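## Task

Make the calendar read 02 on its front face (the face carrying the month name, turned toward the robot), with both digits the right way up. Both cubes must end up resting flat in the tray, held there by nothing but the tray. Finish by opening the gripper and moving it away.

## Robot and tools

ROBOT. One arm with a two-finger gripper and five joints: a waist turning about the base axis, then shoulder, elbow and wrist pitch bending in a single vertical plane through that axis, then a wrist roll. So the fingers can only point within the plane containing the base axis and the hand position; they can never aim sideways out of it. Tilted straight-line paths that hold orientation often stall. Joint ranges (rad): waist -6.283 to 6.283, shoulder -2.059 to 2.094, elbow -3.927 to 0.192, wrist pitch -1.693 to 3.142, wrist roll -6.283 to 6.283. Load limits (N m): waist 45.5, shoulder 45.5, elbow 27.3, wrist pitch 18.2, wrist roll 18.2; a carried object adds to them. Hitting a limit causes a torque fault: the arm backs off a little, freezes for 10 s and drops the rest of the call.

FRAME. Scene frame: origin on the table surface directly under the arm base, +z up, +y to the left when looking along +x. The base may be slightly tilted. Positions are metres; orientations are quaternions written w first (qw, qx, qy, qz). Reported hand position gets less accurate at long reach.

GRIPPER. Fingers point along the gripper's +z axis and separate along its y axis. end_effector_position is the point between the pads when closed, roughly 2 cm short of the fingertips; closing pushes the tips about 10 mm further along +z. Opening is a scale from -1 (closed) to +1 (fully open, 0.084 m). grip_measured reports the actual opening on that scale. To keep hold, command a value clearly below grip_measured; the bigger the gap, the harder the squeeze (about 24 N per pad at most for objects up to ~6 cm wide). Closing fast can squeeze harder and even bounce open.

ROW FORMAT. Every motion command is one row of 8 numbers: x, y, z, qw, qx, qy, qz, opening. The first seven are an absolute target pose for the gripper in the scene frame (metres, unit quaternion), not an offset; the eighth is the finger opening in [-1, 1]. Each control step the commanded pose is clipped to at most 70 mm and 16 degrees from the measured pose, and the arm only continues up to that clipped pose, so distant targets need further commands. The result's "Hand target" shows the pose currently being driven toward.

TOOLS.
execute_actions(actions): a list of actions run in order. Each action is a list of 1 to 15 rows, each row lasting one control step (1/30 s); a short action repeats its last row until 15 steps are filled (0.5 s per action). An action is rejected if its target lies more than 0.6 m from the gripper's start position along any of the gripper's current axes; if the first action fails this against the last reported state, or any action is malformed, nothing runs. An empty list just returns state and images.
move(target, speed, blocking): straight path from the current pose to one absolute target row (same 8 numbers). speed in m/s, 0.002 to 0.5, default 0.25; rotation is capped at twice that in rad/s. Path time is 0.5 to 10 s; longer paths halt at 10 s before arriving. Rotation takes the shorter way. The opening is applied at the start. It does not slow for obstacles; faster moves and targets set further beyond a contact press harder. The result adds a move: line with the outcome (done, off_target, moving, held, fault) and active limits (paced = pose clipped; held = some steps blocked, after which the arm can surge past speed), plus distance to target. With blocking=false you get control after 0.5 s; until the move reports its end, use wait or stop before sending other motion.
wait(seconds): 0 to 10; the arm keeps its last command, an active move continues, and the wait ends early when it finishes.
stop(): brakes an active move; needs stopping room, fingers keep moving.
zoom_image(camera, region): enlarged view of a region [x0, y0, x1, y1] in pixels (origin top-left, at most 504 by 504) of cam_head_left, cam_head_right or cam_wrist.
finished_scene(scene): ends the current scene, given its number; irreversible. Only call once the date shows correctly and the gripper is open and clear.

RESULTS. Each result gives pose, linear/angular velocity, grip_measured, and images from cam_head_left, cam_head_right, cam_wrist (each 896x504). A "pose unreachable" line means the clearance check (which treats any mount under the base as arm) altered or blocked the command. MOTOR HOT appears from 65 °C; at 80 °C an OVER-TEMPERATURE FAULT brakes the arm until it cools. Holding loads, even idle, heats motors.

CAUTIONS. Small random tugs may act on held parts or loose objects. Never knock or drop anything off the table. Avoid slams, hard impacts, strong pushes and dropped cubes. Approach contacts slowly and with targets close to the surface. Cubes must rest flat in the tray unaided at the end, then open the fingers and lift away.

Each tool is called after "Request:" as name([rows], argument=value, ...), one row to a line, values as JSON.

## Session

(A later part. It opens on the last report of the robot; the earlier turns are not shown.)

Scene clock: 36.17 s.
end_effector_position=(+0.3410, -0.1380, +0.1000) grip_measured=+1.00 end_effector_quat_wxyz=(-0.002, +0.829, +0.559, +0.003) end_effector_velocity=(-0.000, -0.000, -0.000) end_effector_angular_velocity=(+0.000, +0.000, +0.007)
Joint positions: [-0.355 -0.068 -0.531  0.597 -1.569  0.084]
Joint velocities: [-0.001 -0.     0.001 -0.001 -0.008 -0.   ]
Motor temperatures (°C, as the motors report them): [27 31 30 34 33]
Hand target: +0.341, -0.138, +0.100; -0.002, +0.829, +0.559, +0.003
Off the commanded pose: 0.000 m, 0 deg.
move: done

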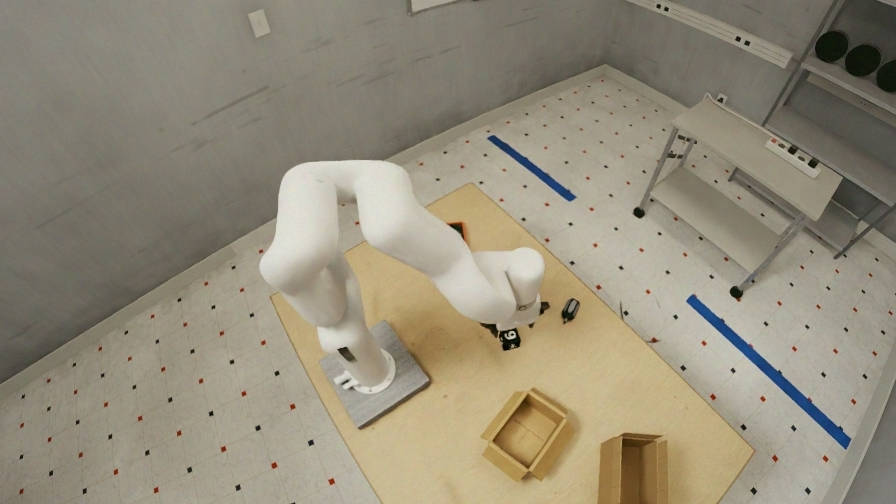

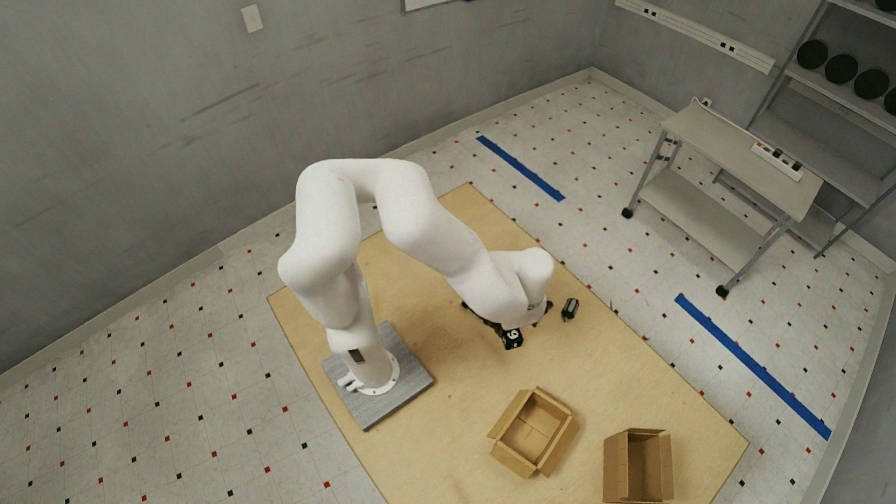

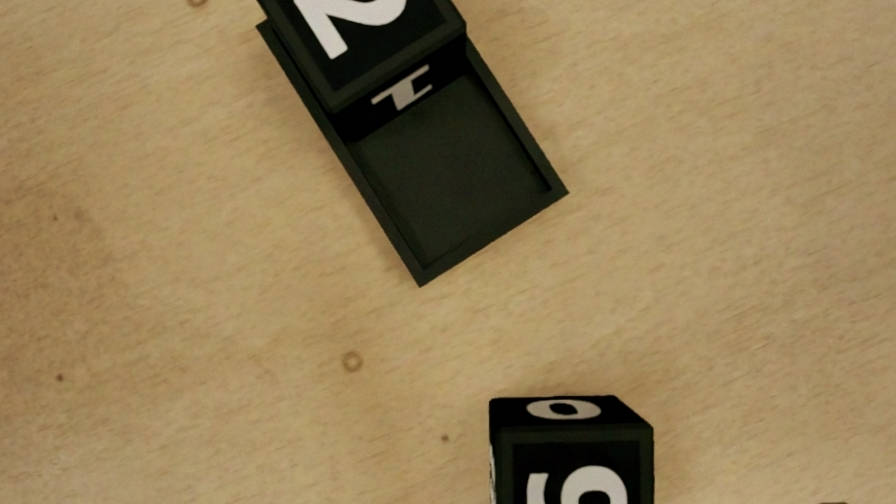

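Request:
move(target=[0.341,-0.138,0.035,0,0.829,0.559,0,1], speed=0.1)

Request:
move(target=[0.341,-0.138,0.035,0,0.829,0.559,0,-0.4])

Request:
move(target=[0.341,-0.138,0.1,0,0.829,0.559,0,-0.4])

Request:
move(target=[0.3475,-0.036,0.1,0,0.766,-0.643,0,-0.4], speed=0.5)

Request:
move(target=[0.3475,-0.036,0.046,0,0.766,-0.643,0,-0.4], speed=0.03)

Request:
move(target=[0.3475,-0.036,0.046,0,0.766,-0.643,0,1])

Request:
move(target=[0.3475,-0.036,0.12,0,0.766,-0.643,0,1])

Request:
move(target=[0.33,0.1,0.3,0,0.766,-0.643,0,1])

Request:
zoom_image(camera="cam_head_left", region=[440, 275, 520, 335])

Scene clock: 37.53 s.
end_effector_position=(+0.3412, -0.1381, +0.0354) grip_measured=+1.00 end_effector_quat_wxyz=(-0.002, +0.829, +0.559, +0.004) end_effector_velocity=(-0.001, +0.001, -0.002) end_effector_angular_velocity=(+0.001, +0.002, +0.001)
Joint positions: [-0.357  0.144 -0.519  0.372 -1.571  0.084]
Joint velocities: [ 0.001  0.006  0.001 -0.005 -0.    -0.   ]
Motor temperatures (°C, as the motors report them): [27 31 30 34 33]
Hand target: +0.341, -0.138, +0.035; -0.002, +0.829, +0.559, +0.003
Off the commanded pose: 0.000 m, 0 deg.
move: done

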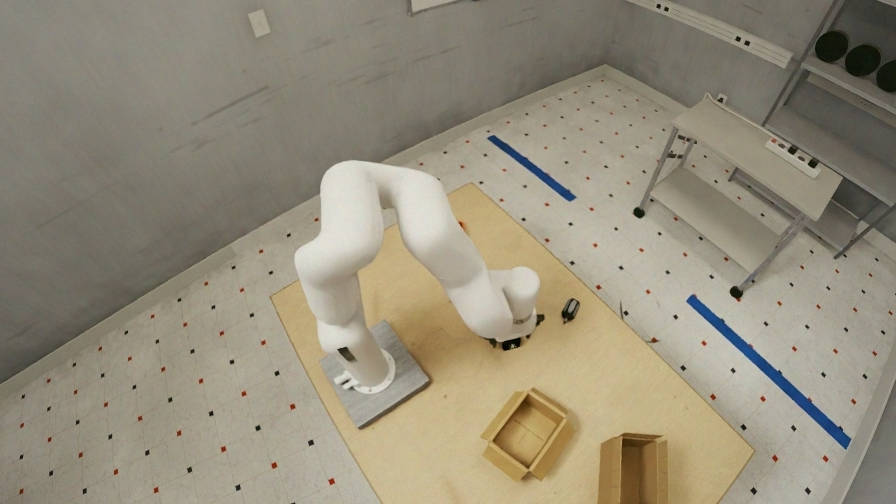

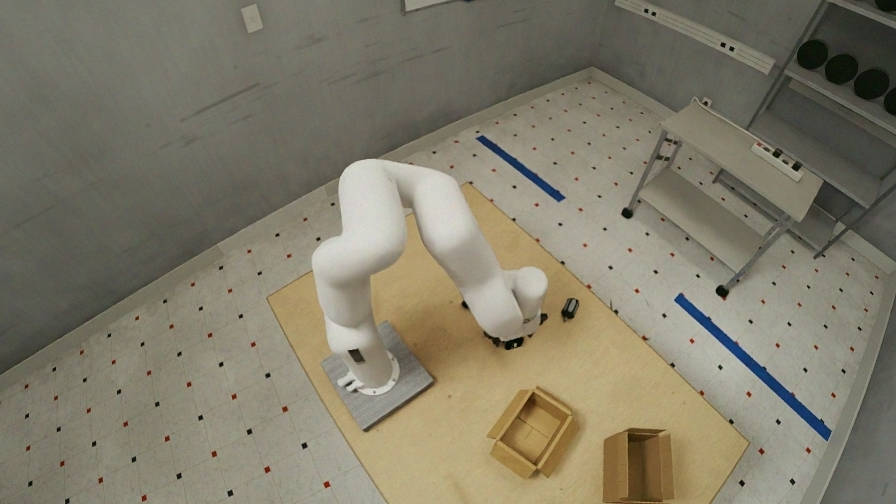

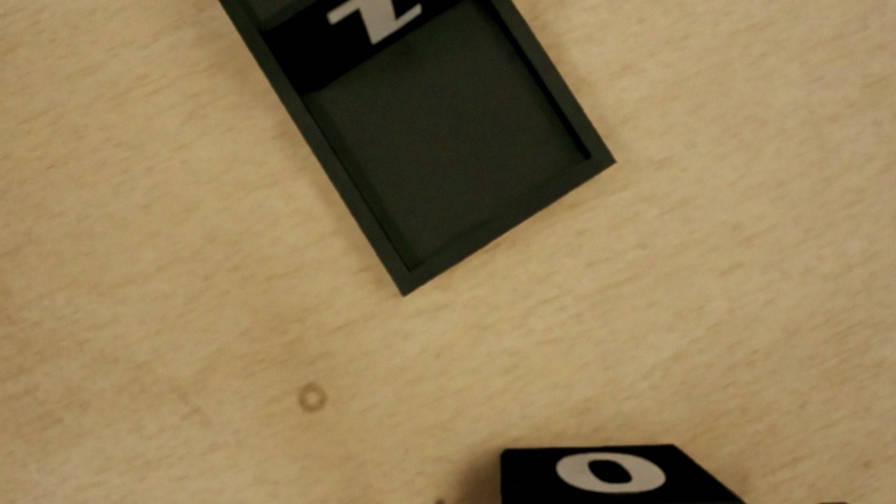

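Scene clock: 38.23 s.
end_effector_position=(+0.3413, -0.1381, +0.0353) grip_measured=+0.00 end_effector_quat_wxyz=(-0.002, +0.829, +0.559, +0.004) end_effector_velocity=(-0.001, -0.001, -0.000) end_effector_angular_velocity=(+0.000, +0.000, -0.002)
Joint positions: [-0.357  0.144 -0.519  0.372 -1.571  0.044]
Joint velocities: [-0.002  0.     0.001 -0.001 -0.     0.   ]
Motor temperatures (°C, as the motors report them): [27 31 30 34 33]
Hand target: +0.341, -0.138, +0.035; -0.002, +0.829, +0.559, +0.003
Off the commanded pose: 0.000 m, 0 deg.
move: done

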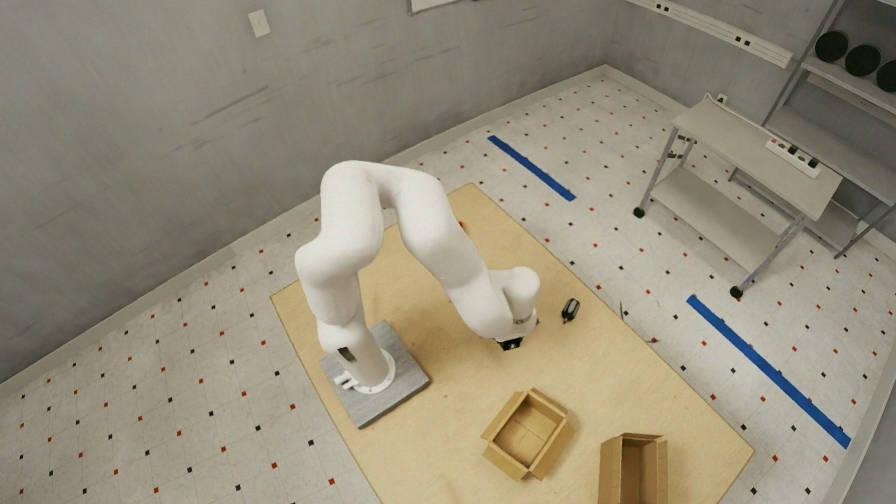

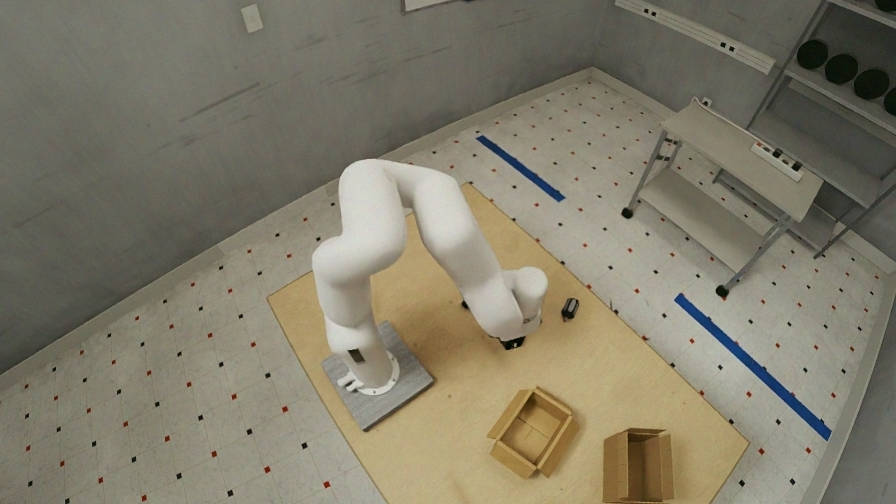

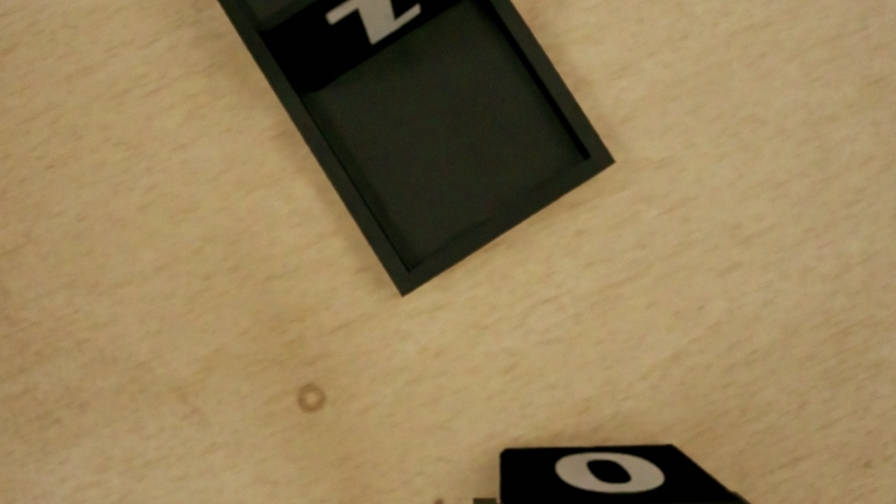

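Scene clock: 39.10 s.
end_effector_position=(+0.3408, -0.1379, +0.0994) grip_measured=+0.00 end_effector_quat_wxyz=(-0.003, +0.829, +0.559, +0.003) end_effector_velocity=(+0.002, -0.000, +0.003) end_effector_angular_velocity=(-0.002, -0.005, +0.002)
Joint positions: [-0.355 -0.067 -0.531  0.596 -1.57   0.044]
Joint velocities: [ 0.001 -0.007 -0.003  0.006 -0.001  0.   ]
Motor temperatures (°C, as the motors report them): [27 31 30 34 33]
Hand target: +0.341, -0.138, +0.100; -0.002, +0.829, +0.559, +0.003
Off the commanded pose: 0.001 m, 0 deg.
move: done

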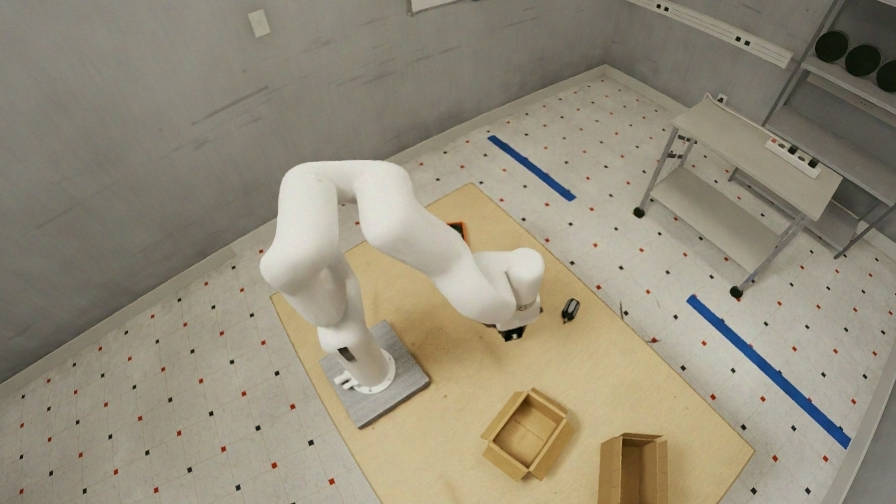

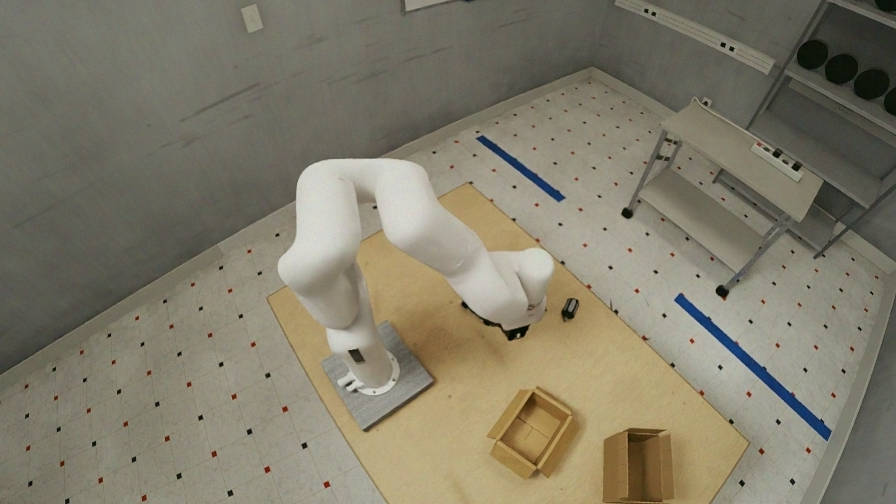

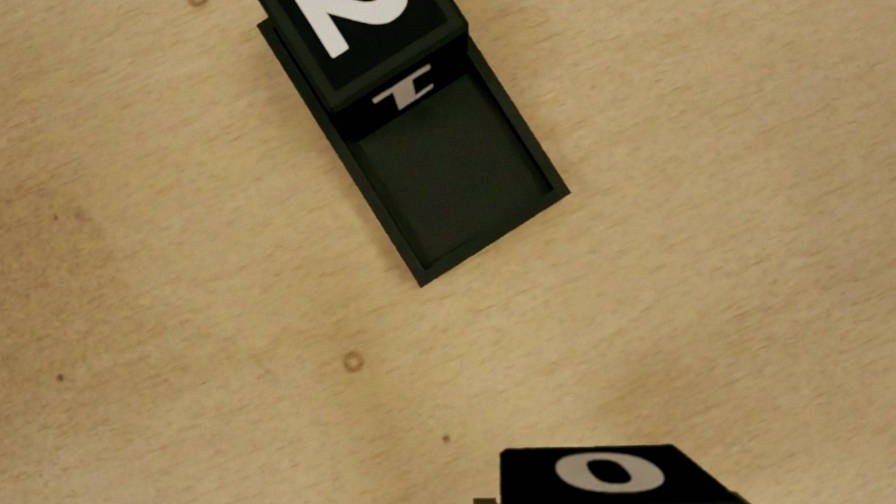

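Scene clock: 42.27 s.
end_effector_position=(+0.3477, -0.0364, +0.1000) grip_measured=+0.00 end_effector_quat_wxyz=(-0.004, +0.766, -0.643, -0.002) end_effector_velocity=(-0.000, +0.001, -0.000) end_effector_angular_velocity=(+0.000, +0.002, -0.007)
Joint positions: [-0.075 -0.122 -0.469  0.591  1.293  0.044]
Joint velocities: [0.003 0.    0.    0.002 0.01  0.   ]
Motor temperatures (°C, as the motors report them): [27 31 30 34 33]
Hand target: +0.348, -0.036, +0.100; -0.004, +0.766, -0.643, -0.002
Off the commanded pose: 0.000 m, 0 deg.
move: done

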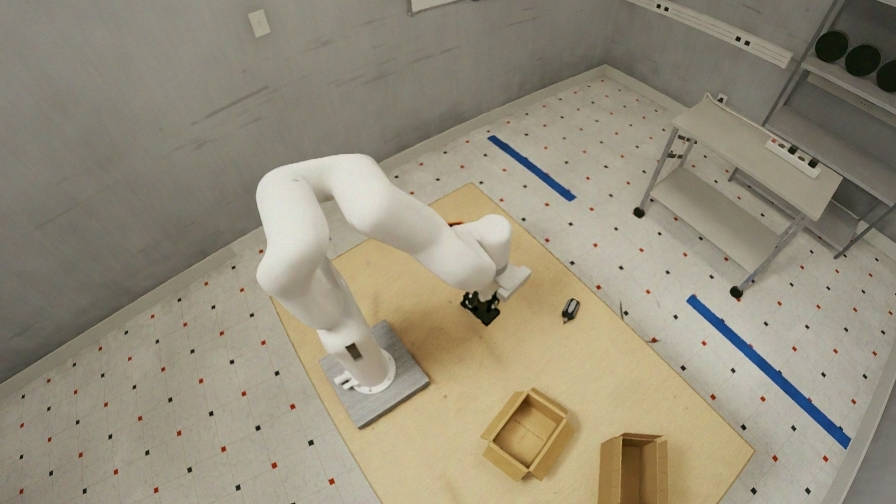

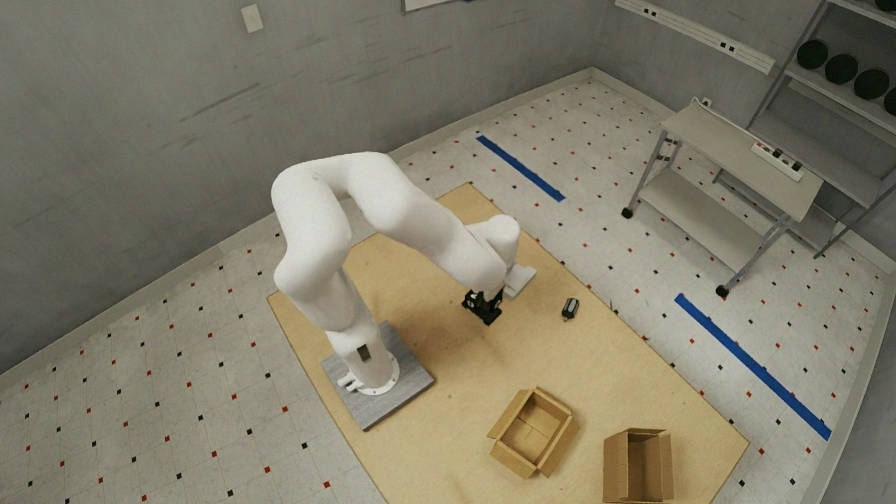

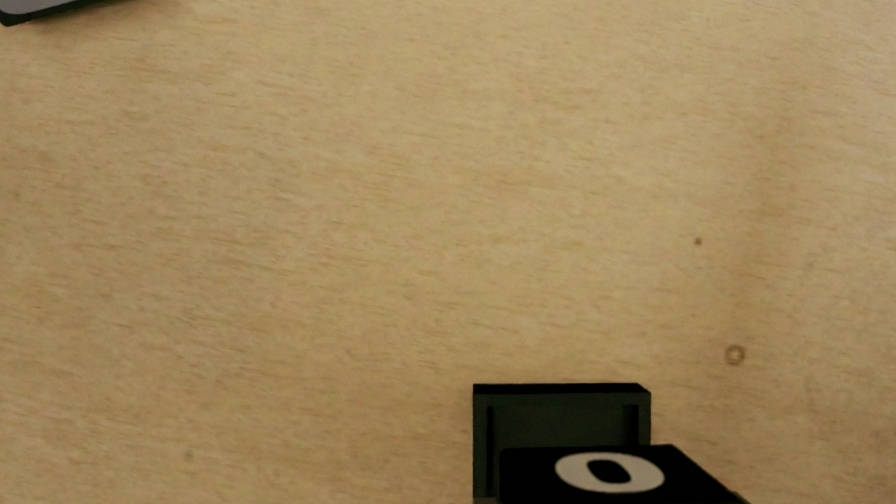

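Scene clock: 44.37 s.
end_effector_position=(+0.3475, -0.0360, +0.0462) grip_measured=+0.00 end_effector_quat_wxyz=(-0.004, +0.766, -0.643, -0.002) end_effector_velocity=(+0.001, -0.000, -0.001) end_effector_angular_velocity=(-0.000, -0.002, +0.000)
Joint positions: [-0.075  0.061 -0.454  0.392  1.294  0.044]
Joint velocities: [-0.     0.004 -0.001 -0.005 -0.001 -0.   ]
Motor temperatures (°C, as the motors report them): [27 31 30 34 33]
Hand target: +0.347, -0.036, +0.046; -0.004, +0.766, -0.643, -0.002
Off the commanded pose: 0.000 m, 0 deg.
move: done

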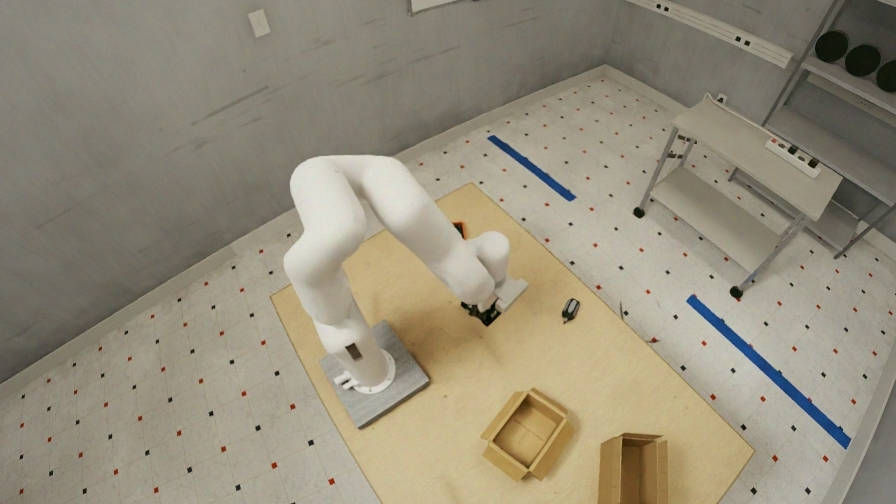

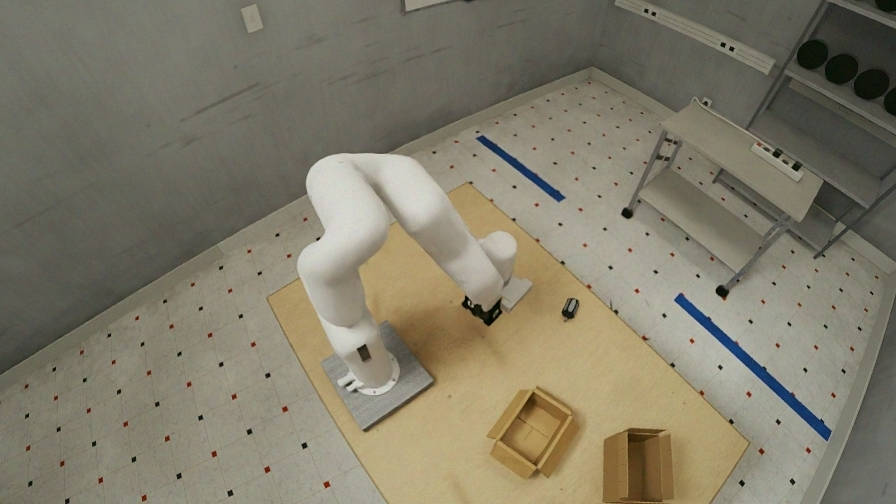

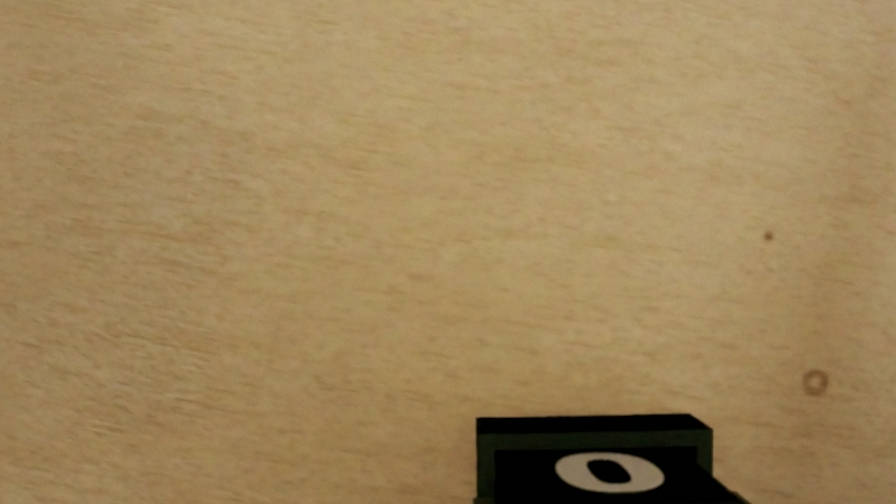

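Scene clock: 45.07 s.
end_effector_position=(+0.3475, -0.0360, +0.0460) grip_measured=+1.00 end_effector_quat_wxyz=(-0.004, +0.766, -0.643, -0.002) end_effector_velocity=(+0.000, -0.000, +0.000) end_effector_angular_velocity=(-0.000, -0.001, -0.000)
Joint positions: [-0.075  0.062 -0.454  0.392  1.294  0.084]
Joint velocities: [ 0.     0.    -0.    -0.001  0.    -0.   ]
Motor temperatures (°C, as the motors report them): [27 31 30 34 33]
Hand target: +0.347, -0.036, +0.046; -0.004, +0.766, -0.643, -0.002
Off the commanded pose: 0.000 m, 0 deg.
move: done

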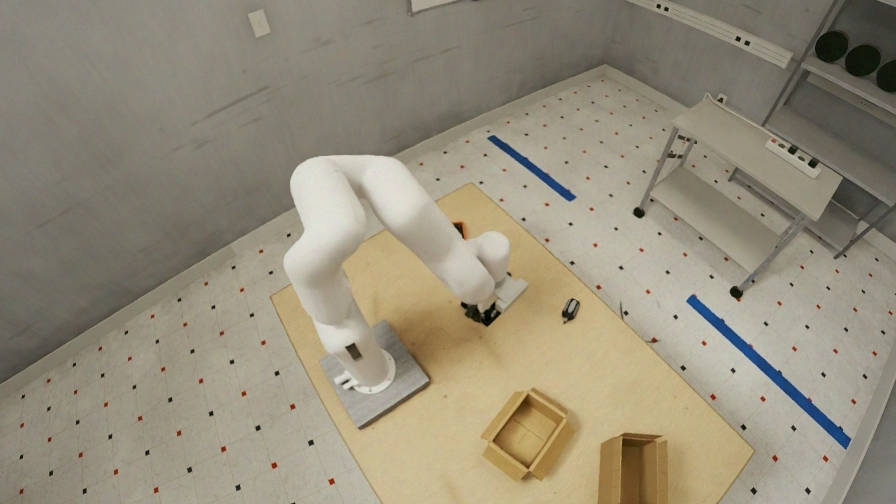

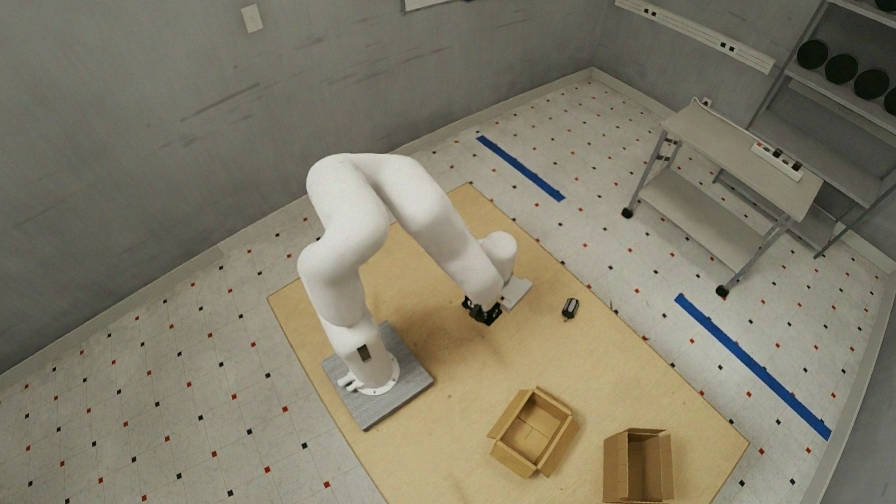

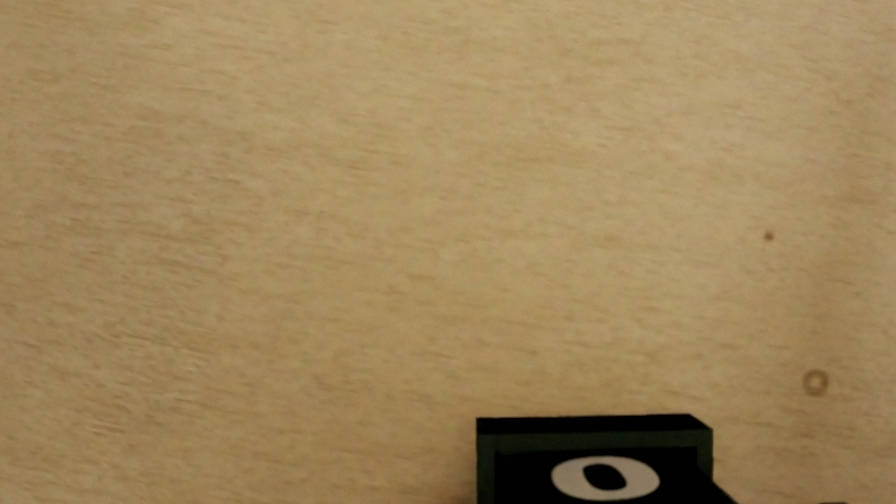

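Scene clock: 45.97 s.
end_effector_position=(+0.3473, -0.0360, +0.1194) grip_measured=+1.00 end_effector_quat_wxyz=(-0.003, +0.766, -0.643, -0.003) end_effector_velocity=(+0.001, -0.001, +0.003) end_effector_angular_velocity=(-0.000, -0.004, -0.001)
Joint positions: [-0.073 -0.18  -0.482  0.664  1.295  0.084]
Joint velocities: [-0.001 -0.007 -0.003  0.006 -0.001 -0.   ]
Motor temperatures (°C, as the motors report them): [27 31 30 34 33]
Hand target: +0.348, -0.036, +0.120; -0.004, +0.766, -0.643, -0.002
Off the commanded pose: 0.001 m, 0 deg.
move: done

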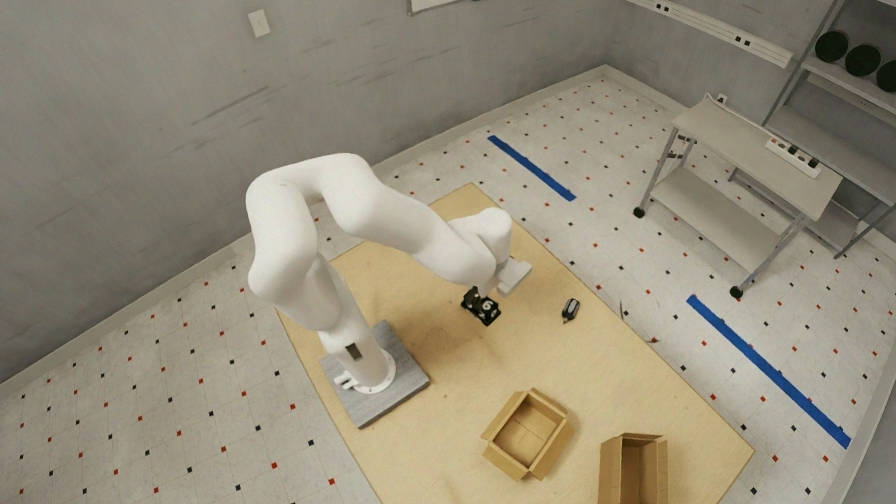

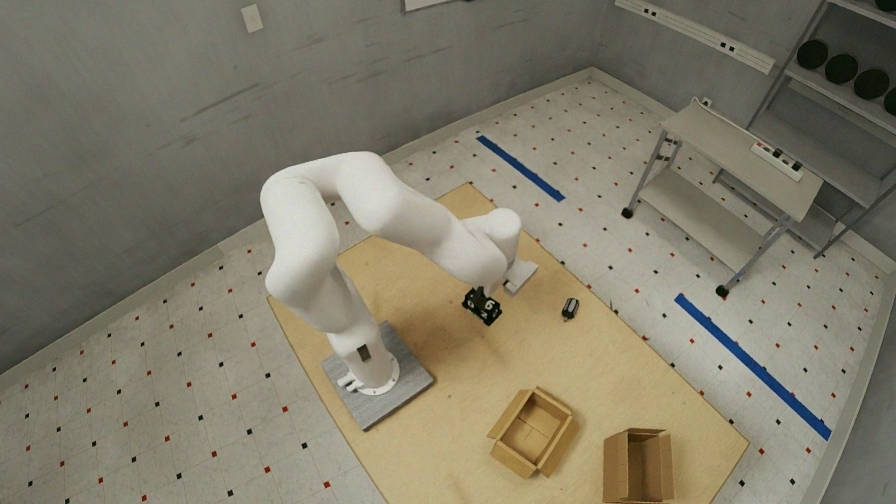

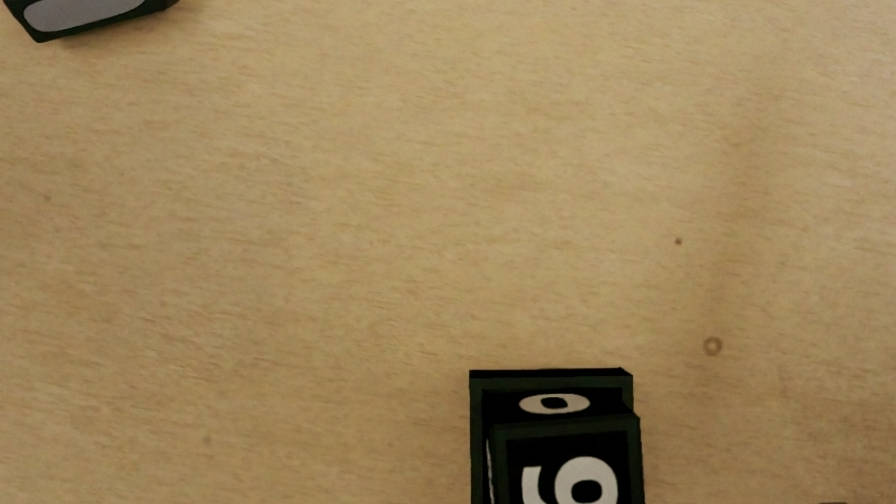

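Scene clock: 47.40 s.
end_effector_position=(+0.3304, +0.0994, +0.2994) grip_measured=+1.00 end_effector_quat_wxyz=(-0.002, +0.766, -0.643, -0.004) end_effector_velocity=(+0.001, +0.002, +0.004) end_effector_angular_velocity=(+0.001, -0.004, +0.001)
Joint positions: [ 0.326 -0.461 -0.795  1.26   1.695  0.084]
Joint velocities: [ 0.005 -0.    -0.01   0.006  0.003  0.   ]
Motor temperatures (°C, as the motors report them): [27 31 30 34 33]
Hand target: +0.331, +0.100, +0.300; -0.002, +0.766, -0.643, -0.003
Off the commanded pose: 0.001 m, 0 deg.
move: done

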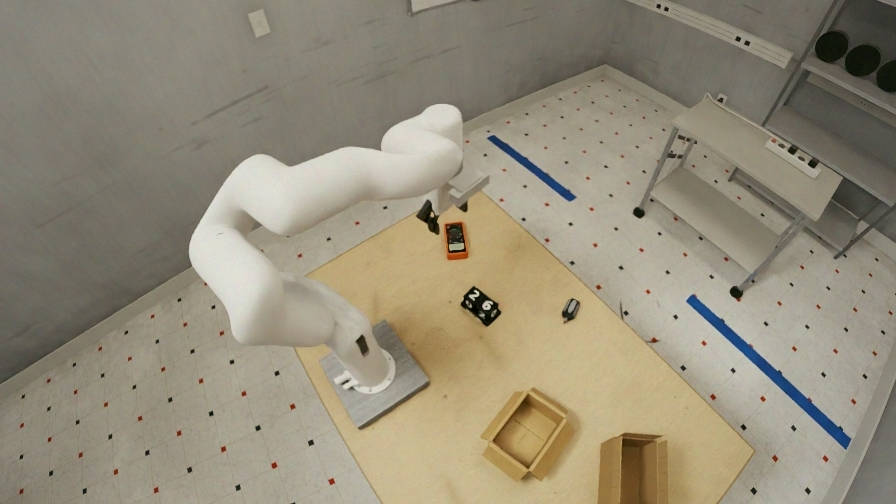

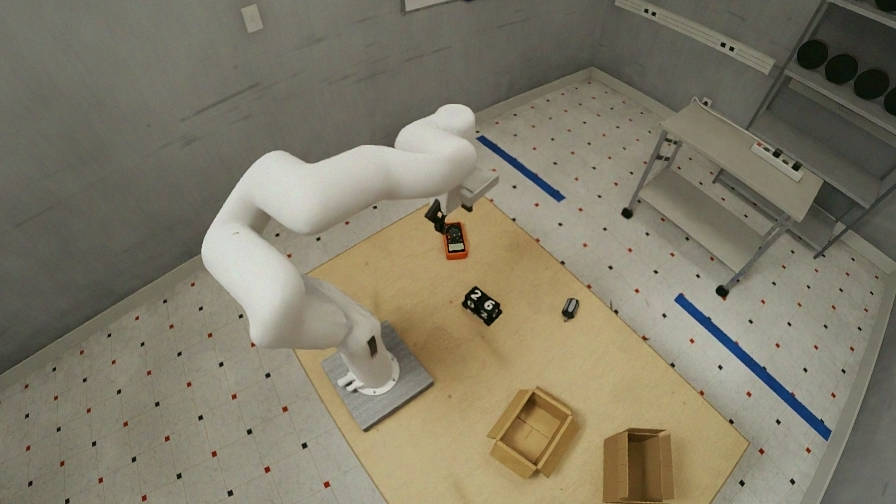

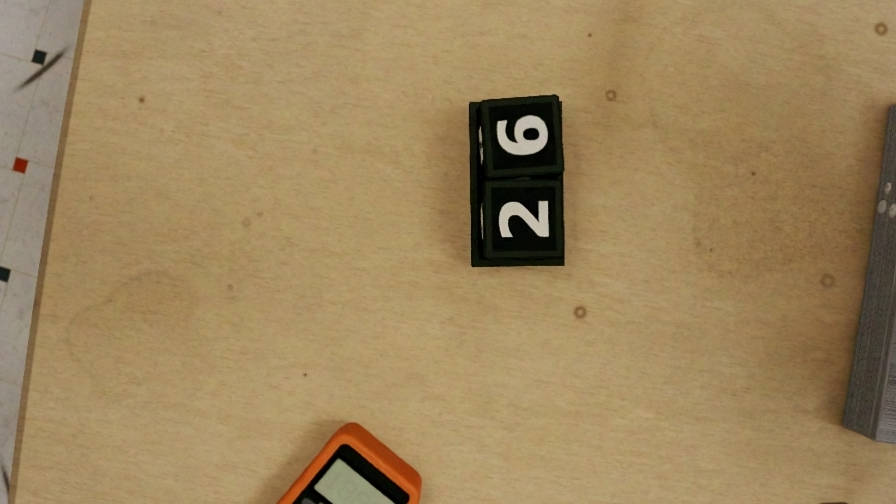

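Region (440, 275, 520, 335) of cam_head_left's 896x504 image, scaled by 6.300, with more detail than that image has; it fills the top 378 rows of this view, and the rest is white.

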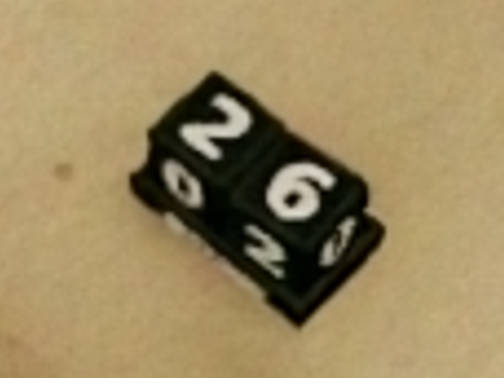

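Request:
finished_scene(scene=1)

The scene is finished: the task was done.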